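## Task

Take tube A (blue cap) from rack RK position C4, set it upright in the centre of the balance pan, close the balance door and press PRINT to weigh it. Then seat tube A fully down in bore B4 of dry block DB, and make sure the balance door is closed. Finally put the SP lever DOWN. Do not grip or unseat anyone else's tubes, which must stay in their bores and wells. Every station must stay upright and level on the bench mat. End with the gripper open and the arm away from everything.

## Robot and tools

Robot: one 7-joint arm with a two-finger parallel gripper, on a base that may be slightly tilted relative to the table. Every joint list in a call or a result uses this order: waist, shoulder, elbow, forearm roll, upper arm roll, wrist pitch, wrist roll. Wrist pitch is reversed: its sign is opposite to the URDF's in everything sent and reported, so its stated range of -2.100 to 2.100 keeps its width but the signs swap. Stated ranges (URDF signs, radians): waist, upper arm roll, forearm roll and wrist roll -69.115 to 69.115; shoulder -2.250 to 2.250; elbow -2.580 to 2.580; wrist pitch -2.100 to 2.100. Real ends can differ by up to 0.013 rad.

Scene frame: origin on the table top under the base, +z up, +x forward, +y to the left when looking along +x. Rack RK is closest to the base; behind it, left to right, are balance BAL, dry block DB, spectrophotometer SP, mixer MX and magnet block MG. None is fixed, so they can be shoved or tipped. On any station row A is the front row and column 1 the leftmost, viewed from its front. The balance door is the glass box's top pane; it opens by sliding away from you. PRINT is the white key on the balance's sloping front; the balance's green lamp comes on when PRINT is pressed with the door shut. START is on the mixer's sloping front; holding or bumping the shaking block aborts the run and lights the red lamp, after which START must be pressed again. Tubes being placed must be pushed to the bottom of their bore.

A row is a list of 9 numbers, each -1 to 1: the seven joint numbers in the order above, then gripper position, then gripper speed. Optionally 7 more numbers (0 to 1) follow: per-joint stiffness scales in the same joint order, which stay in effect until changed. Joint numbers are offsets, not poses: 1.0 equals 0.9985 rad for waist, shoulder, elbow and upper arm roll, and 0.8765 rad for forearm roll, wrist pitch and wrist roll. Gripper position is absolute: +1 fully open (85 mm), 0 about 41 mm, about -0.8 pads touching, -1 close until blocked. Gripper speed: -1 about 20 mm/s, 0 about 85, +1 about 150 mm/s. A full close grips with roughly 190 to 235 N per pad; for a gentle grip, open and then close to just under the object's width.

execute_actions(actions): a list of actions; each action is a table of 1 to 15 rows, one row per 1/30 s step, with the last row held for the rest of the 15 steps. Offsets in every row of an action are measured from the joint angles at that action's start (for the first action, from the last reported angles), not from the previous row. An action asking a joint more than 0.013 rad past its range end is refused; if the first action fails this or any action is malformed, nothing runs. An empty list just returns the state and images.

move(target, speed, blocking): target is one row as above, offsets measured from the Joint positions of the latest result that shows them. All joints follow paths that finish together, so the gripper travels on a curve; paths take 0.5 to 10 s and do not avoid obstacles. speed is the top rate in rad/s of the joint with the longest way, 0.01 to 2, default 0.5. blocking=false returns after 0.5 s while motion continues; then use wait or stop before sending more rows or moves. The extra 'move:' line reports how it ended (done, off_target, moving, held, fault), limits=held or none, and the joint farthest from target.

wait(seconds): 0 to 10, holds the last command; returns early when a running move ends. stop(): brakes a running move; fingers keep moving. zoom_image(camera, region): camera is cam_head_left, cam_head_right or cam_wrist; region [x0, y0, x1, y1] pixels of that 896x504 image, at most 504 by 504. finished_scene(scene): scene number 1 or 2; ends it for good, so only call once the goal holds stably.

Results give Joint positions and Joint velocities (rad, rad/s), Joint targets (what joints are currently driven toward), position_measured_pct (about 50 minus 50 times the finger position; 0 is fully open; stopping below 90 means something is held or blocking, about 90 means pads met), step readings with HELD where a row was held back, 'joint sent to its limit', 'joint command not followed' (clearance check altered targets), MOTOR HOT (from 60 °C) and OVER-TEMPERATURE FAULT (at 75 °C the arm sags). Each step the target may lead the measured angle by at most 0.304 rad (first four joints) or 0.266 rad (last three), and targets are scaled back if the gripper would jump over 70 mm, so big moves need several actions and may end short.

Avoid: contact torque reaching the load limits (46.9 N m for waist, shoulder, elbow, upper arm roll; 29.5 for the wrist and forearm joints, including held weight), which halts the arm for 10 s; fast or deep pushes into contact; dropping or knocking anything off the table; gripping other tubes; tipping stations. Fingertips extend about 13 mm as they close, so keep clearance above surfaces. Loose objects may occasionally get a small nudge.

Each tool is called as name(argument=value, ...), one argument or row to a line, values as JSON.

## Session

execute_actions(
  actions=[],
)

Scene clock: 0.00 s.
position_measured_pct=0.0
Joint names: [waist, shoulder, elbow, forearm roll, upper arm roll, wrist pitch, wrist roll]
Joint positions: [ 0.313  0.565  1.999 -3.033 -0.117 -0.762  0.589]
Joint velocities: [-0.001 -0.    -0.     0.001  0.     0.    -0.001]
Joint targets: [0.313 0.565 1.999 -3.033 -0.117 -0.762 0.589]
Joint stiffness scale: [1. 1. 1. 1. 1. 1. 1.]

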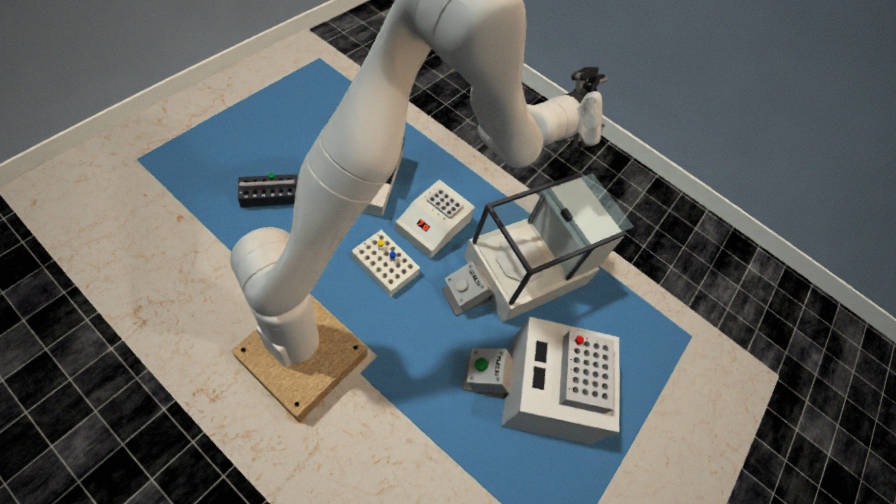

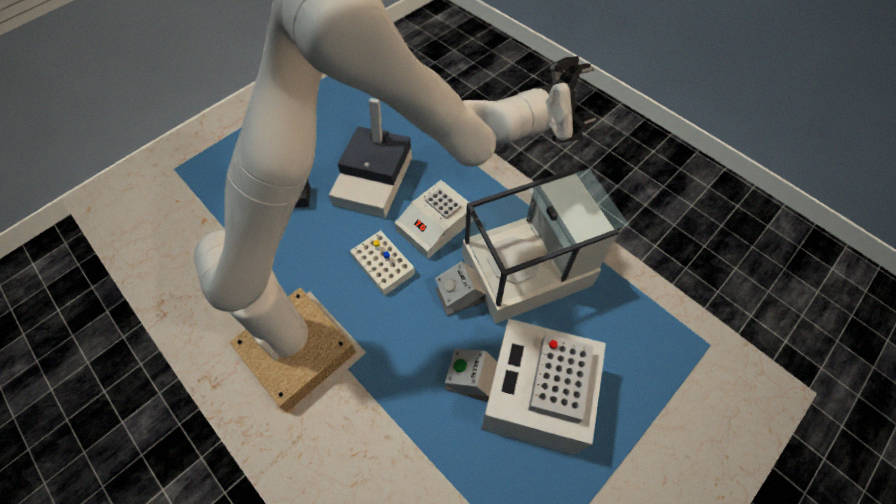

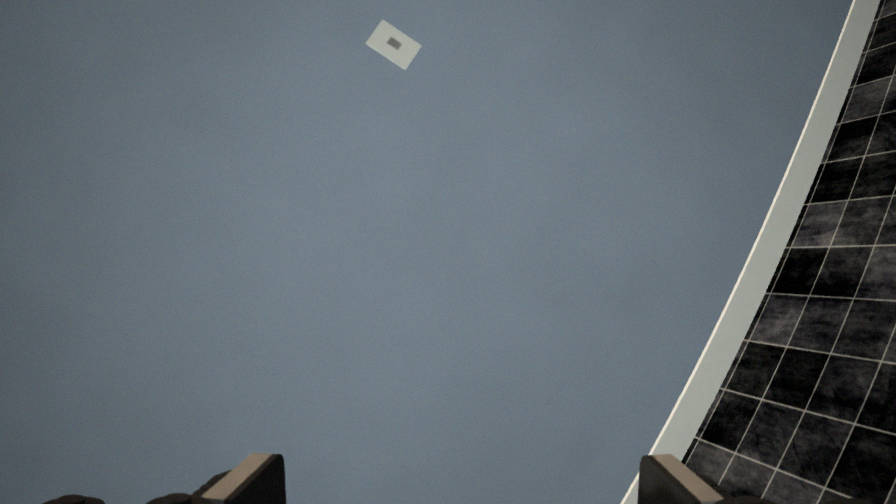

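move(
  target=[-0.313,-0.543,-0.055,0.4,0.12,0,-0.5,-0.2,0],
  speed=0.7,
)

move(
  target=[0,0,0,1,0,-0.2,-0.7,-0.2,0],
  speed=0.9,
)

move(
  target=[0,0,0,1,0,-0.28,-0.7,-0.2,0],
  speed=0.9,
)

move(
  target=[0,0,0,1,0,0,-0.6,-0.2,0],
  speed=0.9,
)

Scene clock: 7.17 s.
position_measured_pct=59.9
Joint names: [waist, shoulder, elbow, forearm roll, upper arm roll, wrist pitch, wrist roll]
Joint positions: [ 0.003  0.025  1.949 -2.689 -0.001 -0.762  0.161]
Joint velocities: [-0.003 -0.002 -0.     0.001  0.    -0.001 -0.   ]
Joint targets: [0.001 0.023 1.945 -2.682 0.003 -0.762 0.151]
Joint stiffness scale: [1. 1. 1. 1. 1. 1. 1.]
move: done; limits=none; farthest joint: the wrist roll, 0.010 radians from its target (0.439 radians at the start)

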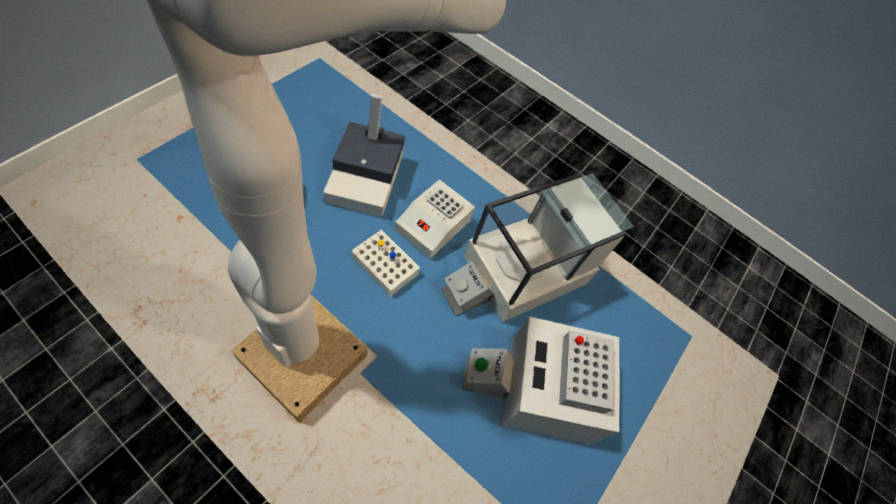

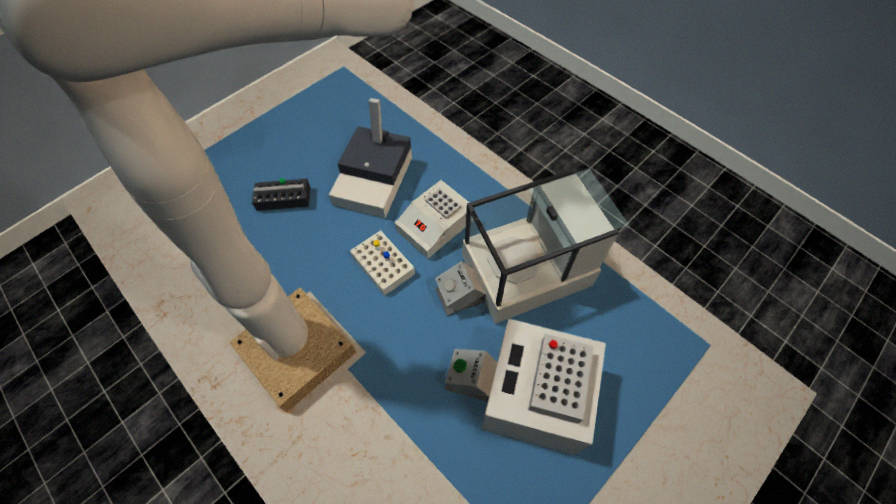

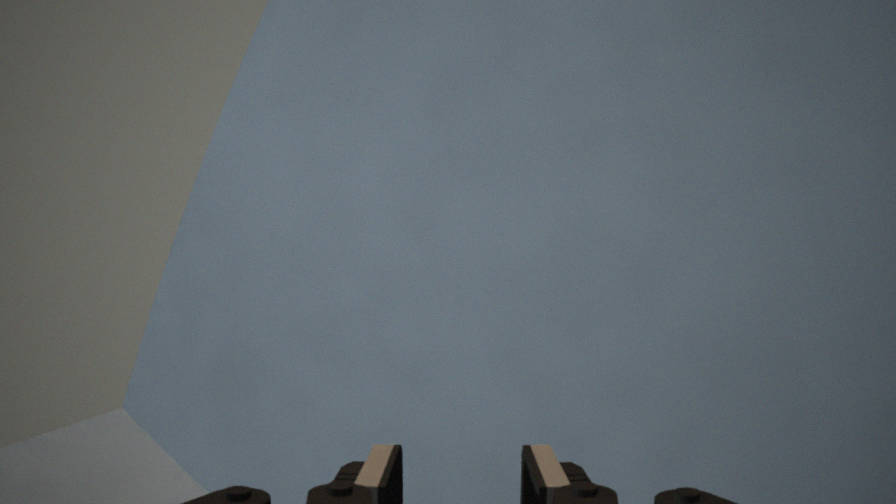

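Scene clock: 8.63 s.
position_measured_pct=59.9
Joint names: [waist, shoulder, elbow, forearm roll, upper arm roll, wrist pitch, wrist roll]
Joint positions: [ 0.003  0.025  1.949 -1.82  -0.001 -0.932 -0.444]
Joint velocities: [-0.    -0.002  0.    -0.     0.     0.    -0.   ]
Joint targets: [0.003 0.025 1.949 -1.813 -0.001 -0.937 -0.453]
Joint stiffness scale: [1. 1. 1. 1. 1. 1. 1.]
move: done; limits=none; farthest joint: the wrist roll, 0.009 radians from its target (0.613 radians at the start)

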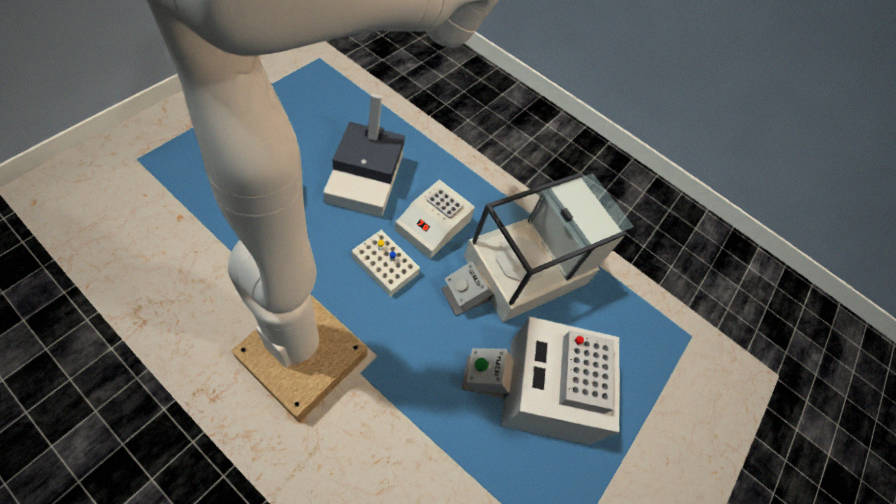

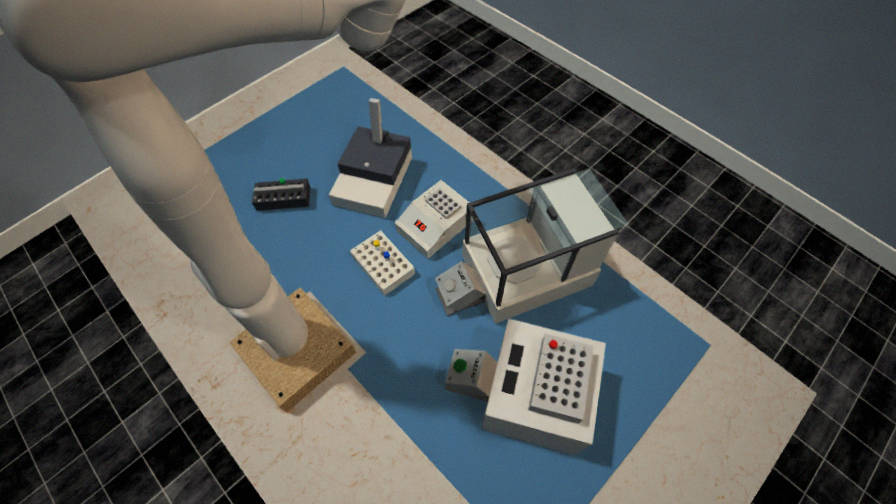

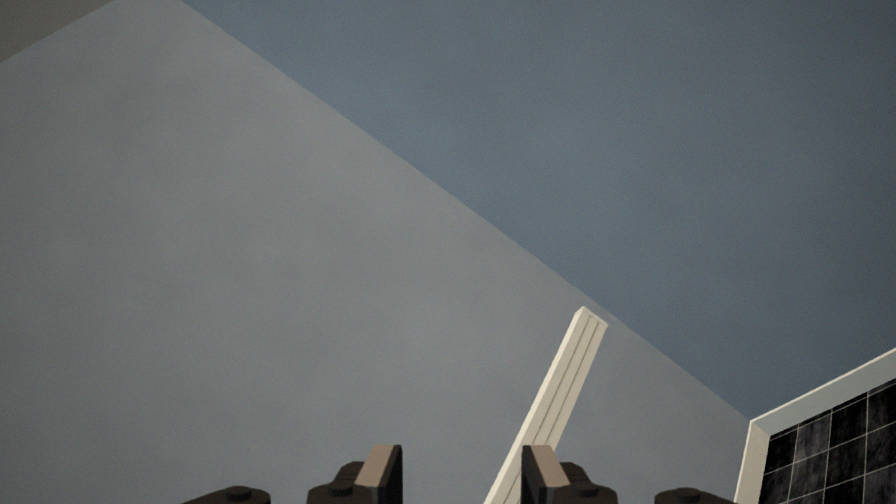

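Scene clock: 10.10 s.
position_measured_pct=59.9
Joint names: [waist, shoulder, elbow, forearm roll, upper arm roll, wrist pitch, wrist roll]
Joint positions: [ 0.003  0.025  1.949 -0.95  -0.001 -1.173 -1.048]
Joint velocities: [ 0.001  0.     0.     0.    -0.     0.    -0.   ]
Joint targets: [0.003 0.025 1.949 -0.943 -0.001 -1.178 -1.057]
Joint stiffness scale: [1. 1. 1. 1. 1. 1. 1.]
move: done; limits=none; farthest joint: the wrist roll, 0.010 radians from its target (0.614 radians at the start)

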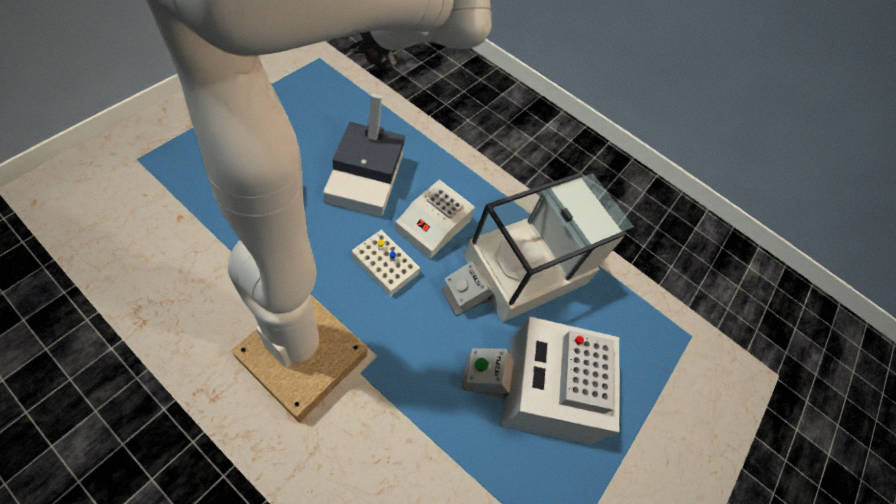

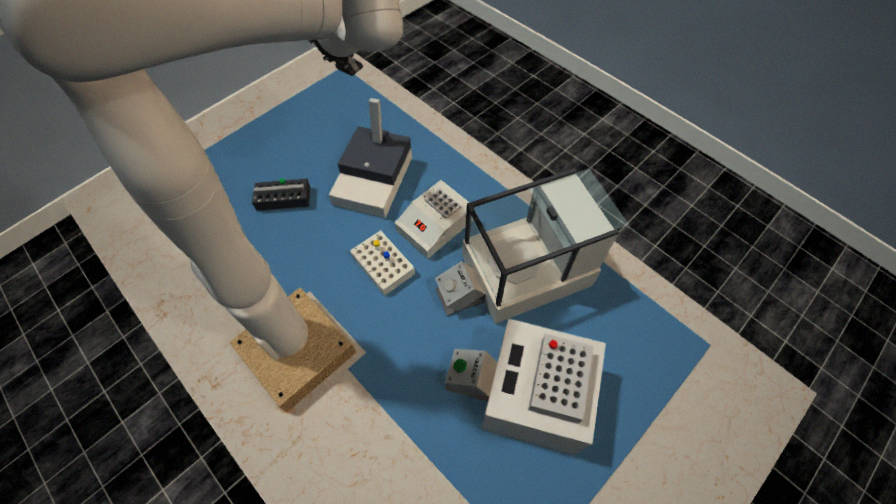

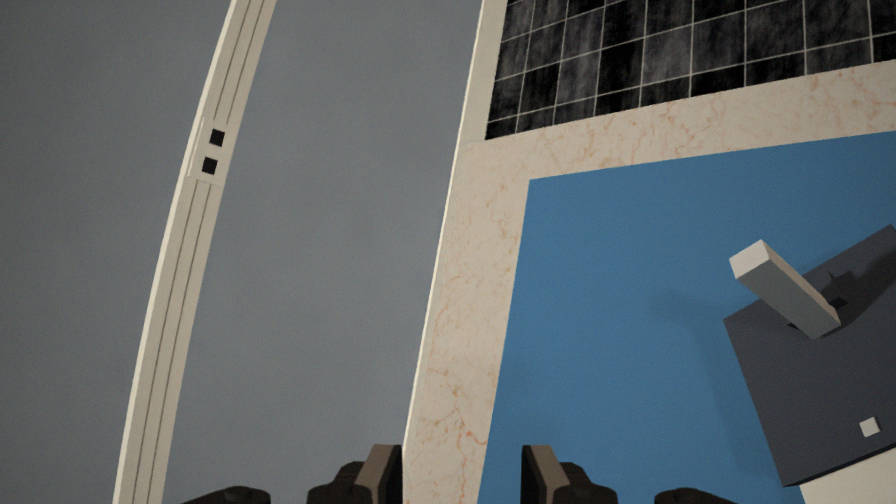

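Scene clock: 11.57 s.
position_measured_pct=59.9
Joint names: [waist, shoulder, elbow, forearm roll, upper arm roll, wrist pitch, wrist roll]
Joint positions: [ 0.003  0.025  1.949 -0.08  -0.001 -1.173 -1.564]
Joint velocities: [-0.    -0.001 -0.     0.    -0.     0.001  0.   ]
Joint targets: [0.003 0.025 1.949 -0.073 -0.001 -1.173 -1.574]
Joint stiffness scale: [1. 1. 1. 1. 1. 1. 1.]
move: done; limits=none; farthest joint: the wrist roll, 0.010 radians from its target (0.526 radians at the start)

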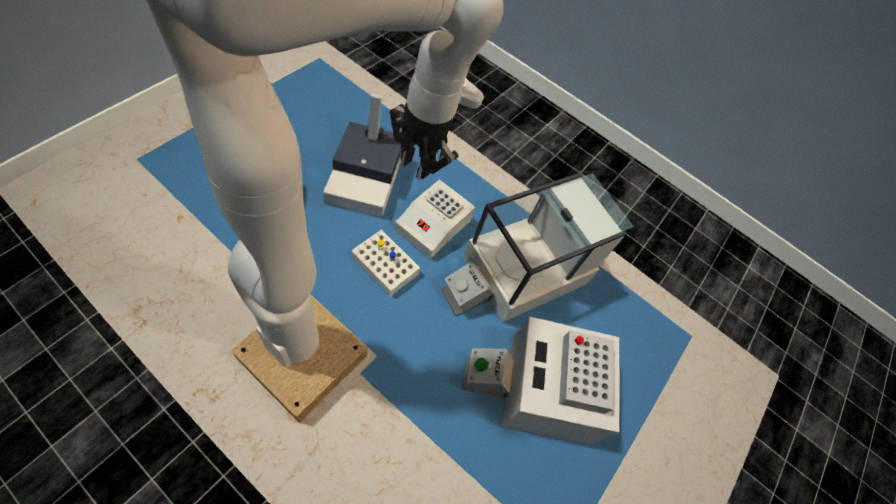

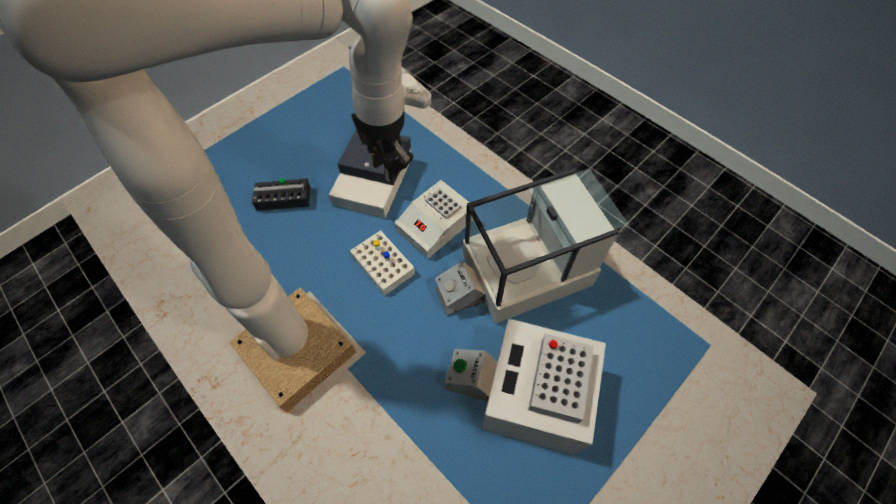

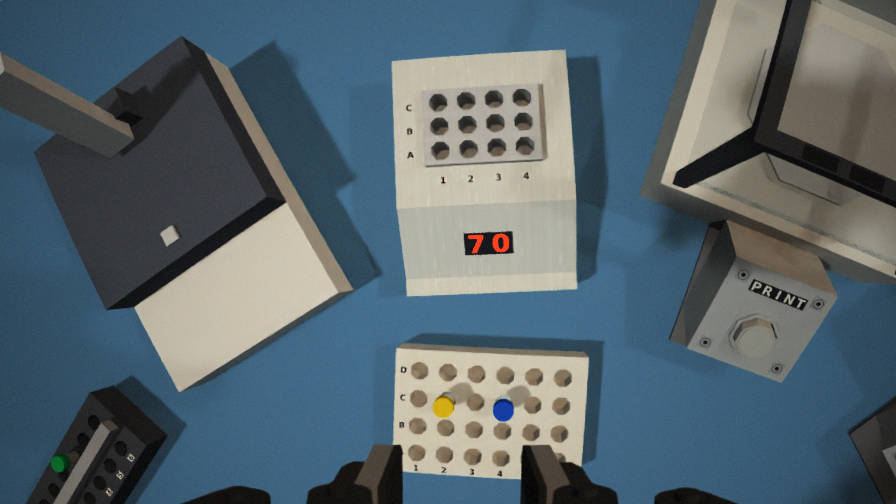

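move(
  target=[0,0.278,0.373,0.092,0,0.746,-0.015,-0.2,0],
)

Scene clock: 17.47 s.
position_measured_pct=59.9
Joint names: [waist, shoulder, elbow, forearm roll, upper arm roll, wrist pitch, wrist roll]
Joint positions: [ 0.003  0.301  2.316 -0.007 -0.001 -0.524 -1.568]
Joint velocities: [-0.002  0.004 -0.    -0.    -0.    -0.     0.   ]
Joint targets: [0.003 0.303 2.321 0.000 -0.001 -0.519 -1.578]
Joint stiffness scale: [1. 1. 1. 1. 1. 1. 1.]
move: done; limits=none; farthest joint: the wrist roll, 0.009 radians from its target (0.013 radians at the start)

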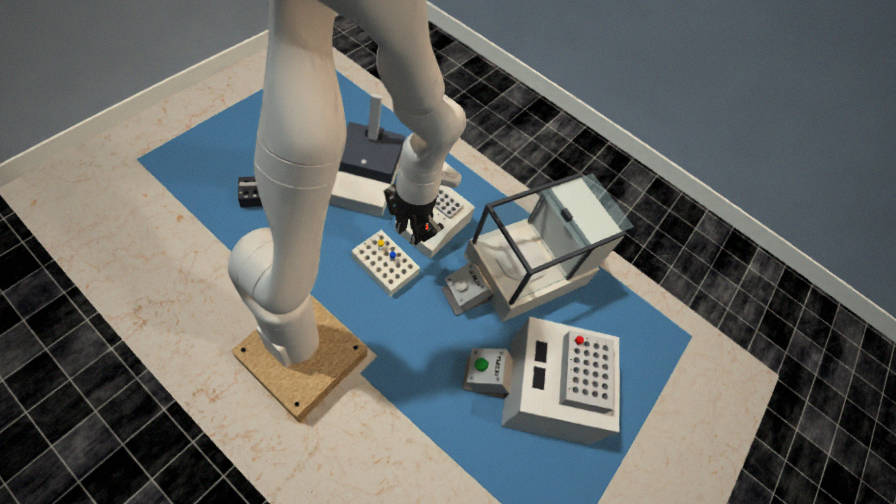

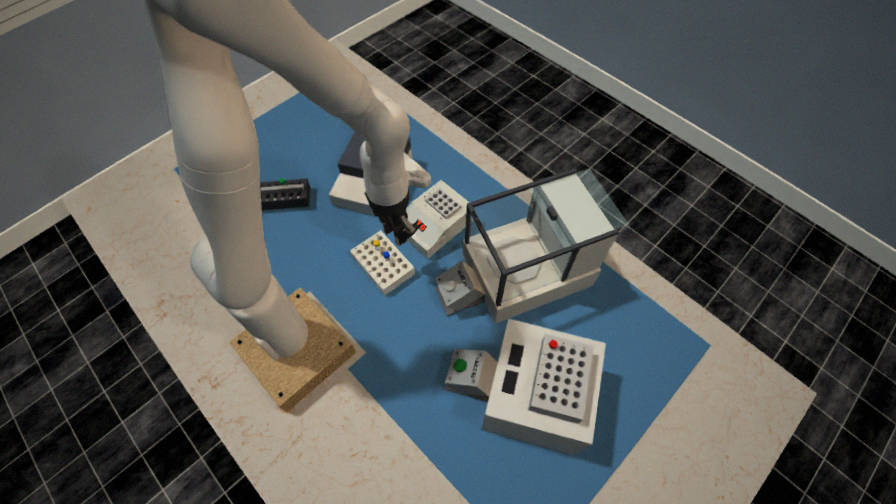

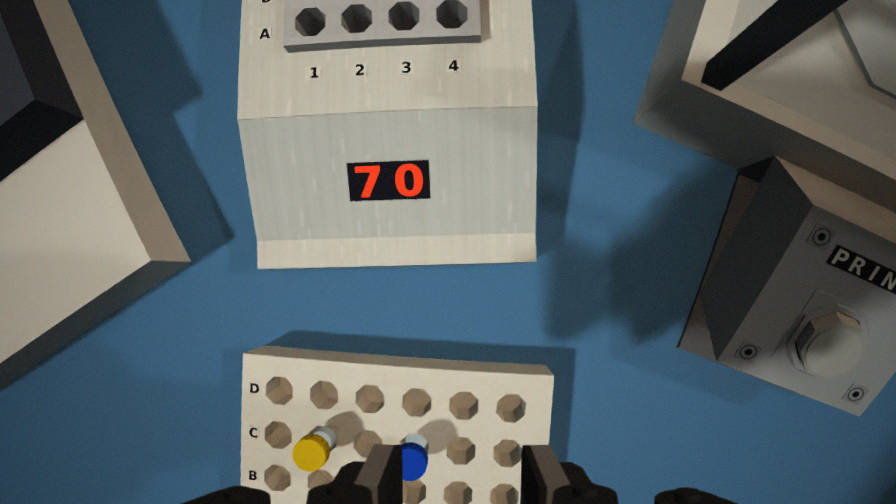

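move(
  target=[-0.075,0.162,0.09,0,0,0.284,0,-0.2,0],
  speed=0.3,
)

Scene clock: 23.23 s.
position_measured_pct=59.9
Joint names: [waist, shoulder, elbow, forearm roll, upper arm roll, wrist pitch, wrist roll]
Joint positions: [-0.069  0.46   2.401 -0.007 -0.001 -0.28  -1.568]
Joint velocities: [-0.002  0.004 -0.     0.    -0.     0.     0.   ]
Joint targets: [-0.072 0.462 2.406 -0.007 -0.001 -0.275 -1.568]
Joint stiffness scale: [1. 1. 1. 1. 1. 1. 1.]
move: done; limits=none; farthest joint: the elbow, 0.005 radians from its target (0.090 radians at the start)

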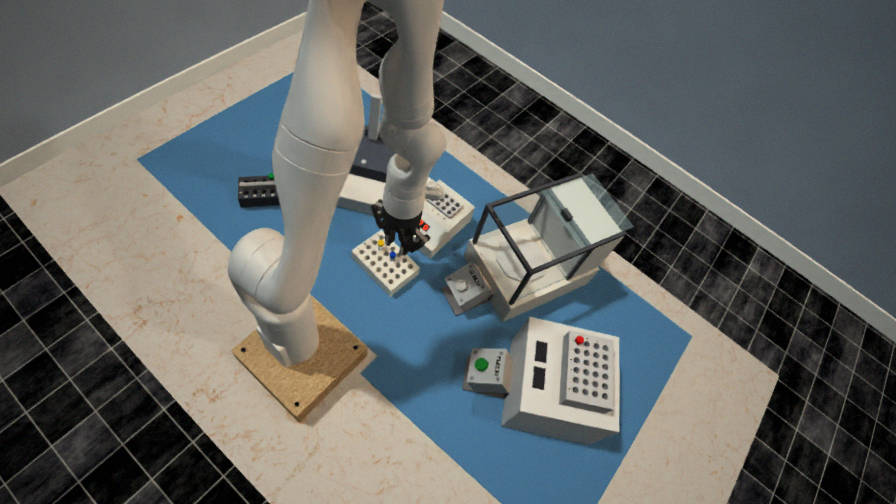

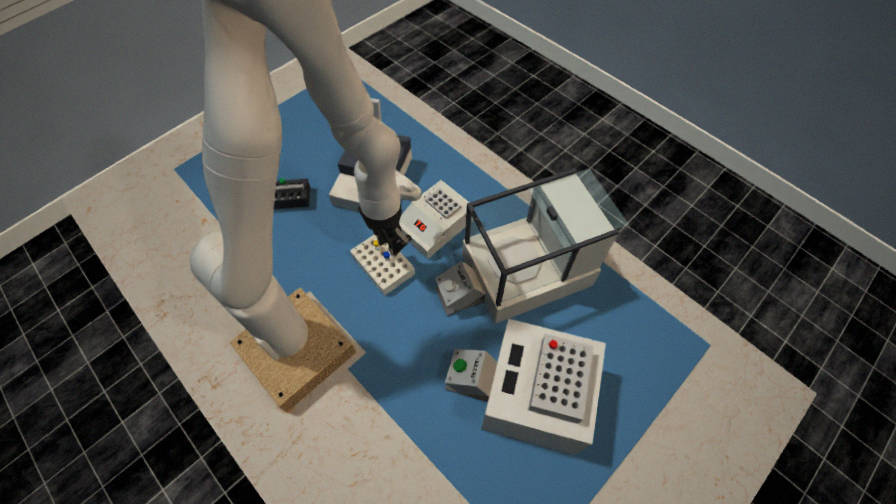

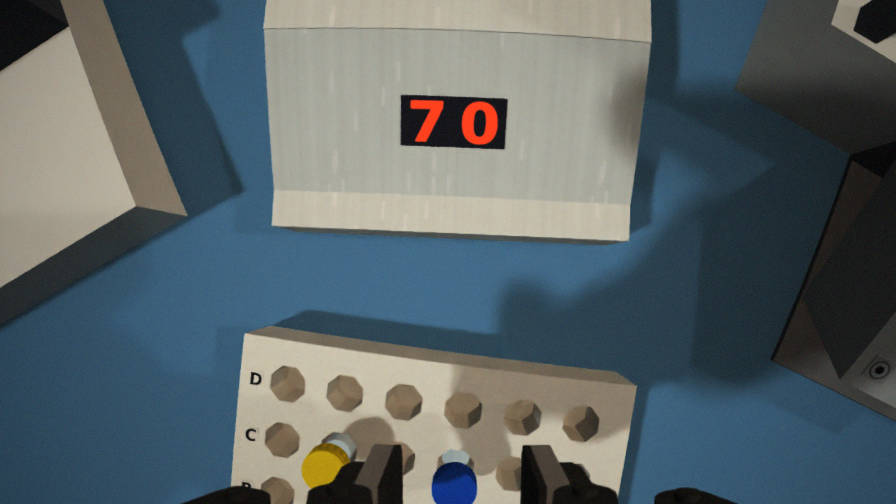

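move(
  target=[-0.012,0.118,0.026,0,0,0.162,0,-0.2,0],
  speed=0.15,
)

move(
  target=[0,0,0,0,0,0,0,-0.68,-0.3],
)

zoom_image(
  camera="cam_head_right",
  region=[330,190,450,300],
)

Scene clock: 28.37 s.
position_measured_pct=59.9
Joint names: [waist, shoulder, elbow, forearm roll, upper arm roll, wrist pitch, wrist roll]
Joint positions: [-0.078  0.576  2.422 -0.007 -0.001 -0.143 -1.568]
Joint velocities: [-0.     0.003  0.     0.     0.001  0.    -0.   ]
Joint targets: [-0.081 0.578 2.427 -0.007 -0.001 -0.138 -1.568]
Joint stiffness scale: [1. 1. 1. 1. 1. 1. 1.]
move: done; limits=none; farthest joint: the elbow, 0.005 radians from its target (0.026 radians at the start)

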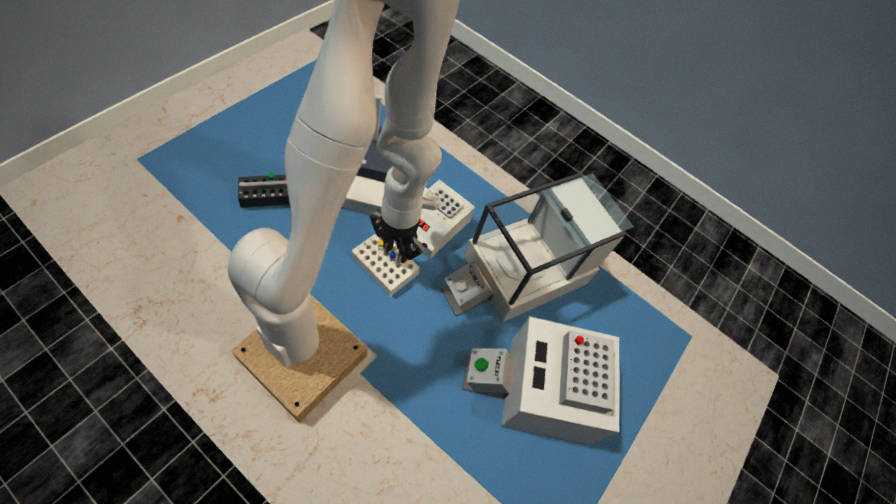

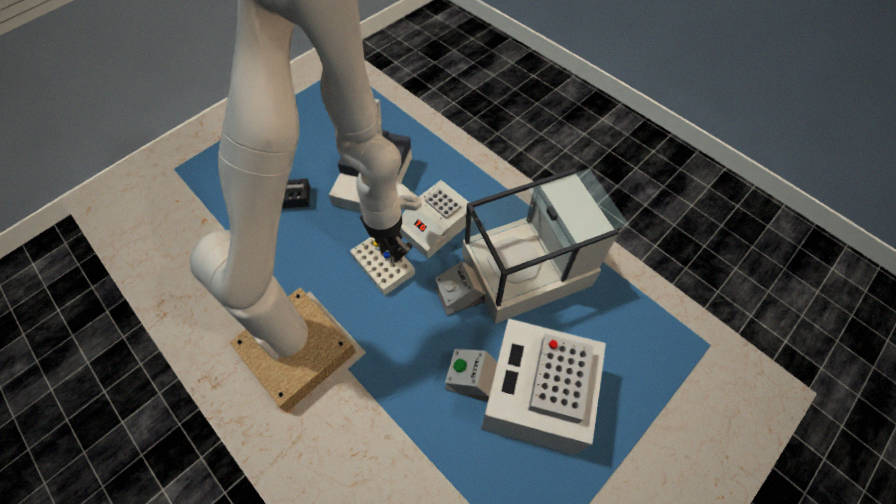

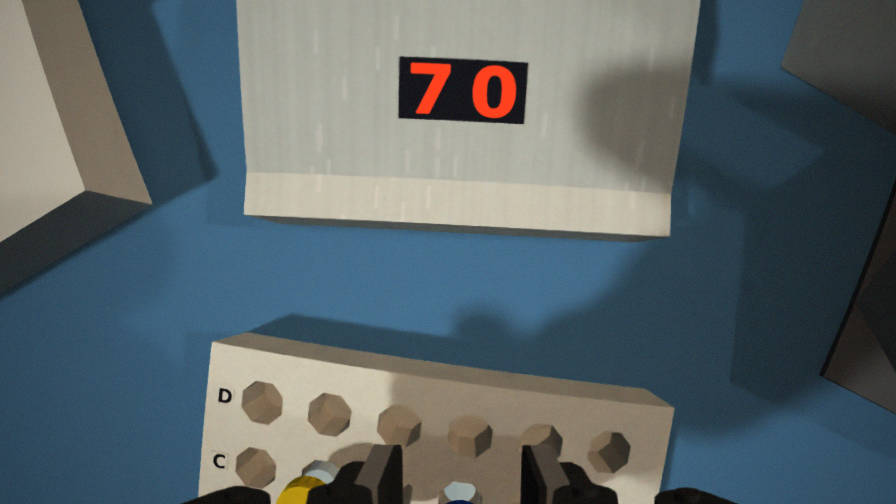

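Scene clock: 28.97 s.
position_measured_pct=81.0
Joint names: [waist, shoulder, elbow, forearm roll, upper arm roll, wrist pitch, wrist roll]
Joint positions: [-0.078  0.576  2.422 -0.007 -0.001 -0.143 -1.568]
Joint velocities: [ 0.    -0.002  0.     0.001  0.     0.    -0.001]
Joint targets: [-0.078 0.576 2.422 -0.007 -0.001 -0.143 -1.568]
Joint stiffness scale: [1. 1. 1. 1. 1. 1. 1.]
move: done; limits=none; farthest joint: the waist, 0.000 radians from its target (0.000 radians at the start)

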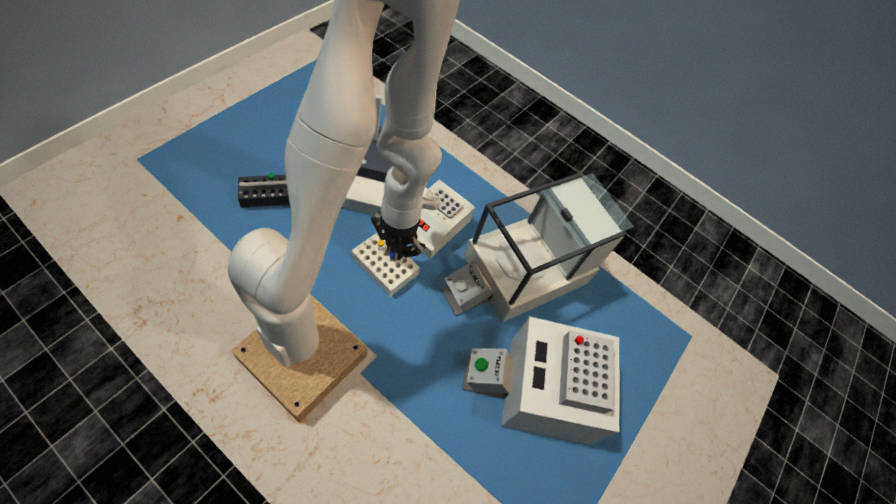

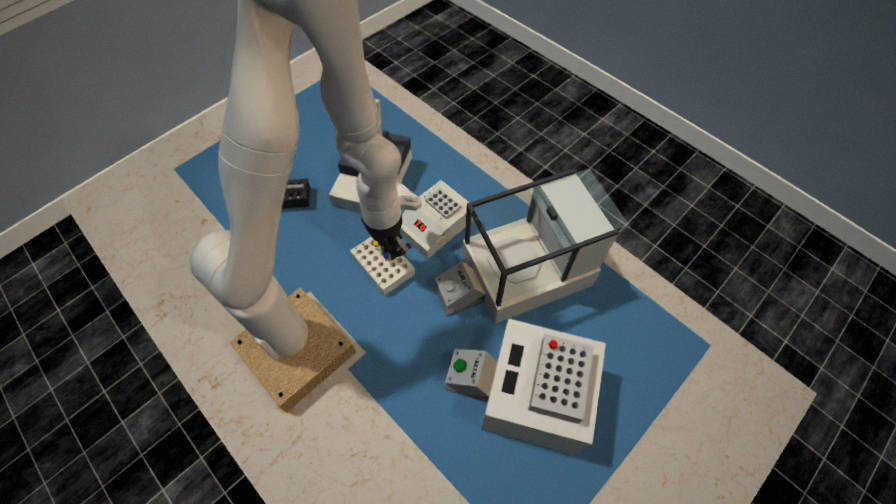

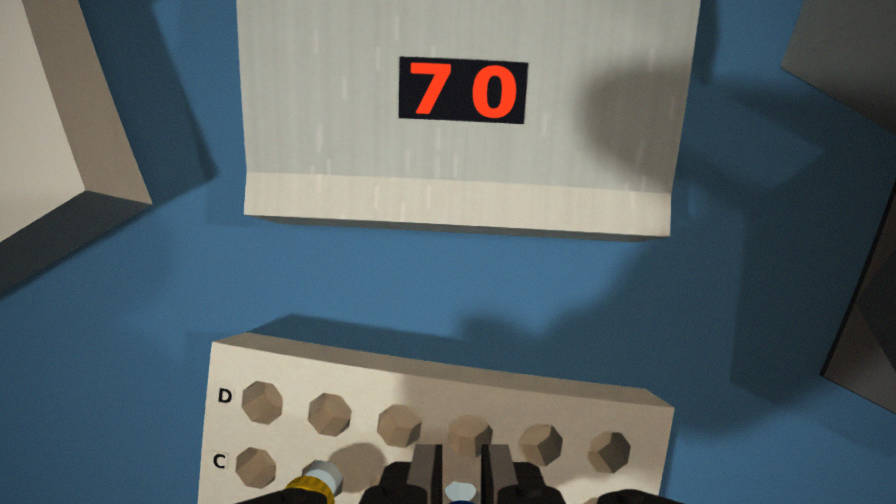

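Region (330, 190, 450, 300) of cam_head_right's 896x504 image, scaled by 4.200, with more detail than that image has; it fills the top 462 rows of this view, and the rest is white.

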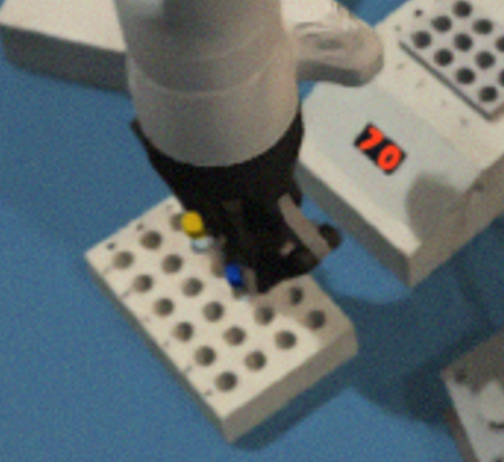

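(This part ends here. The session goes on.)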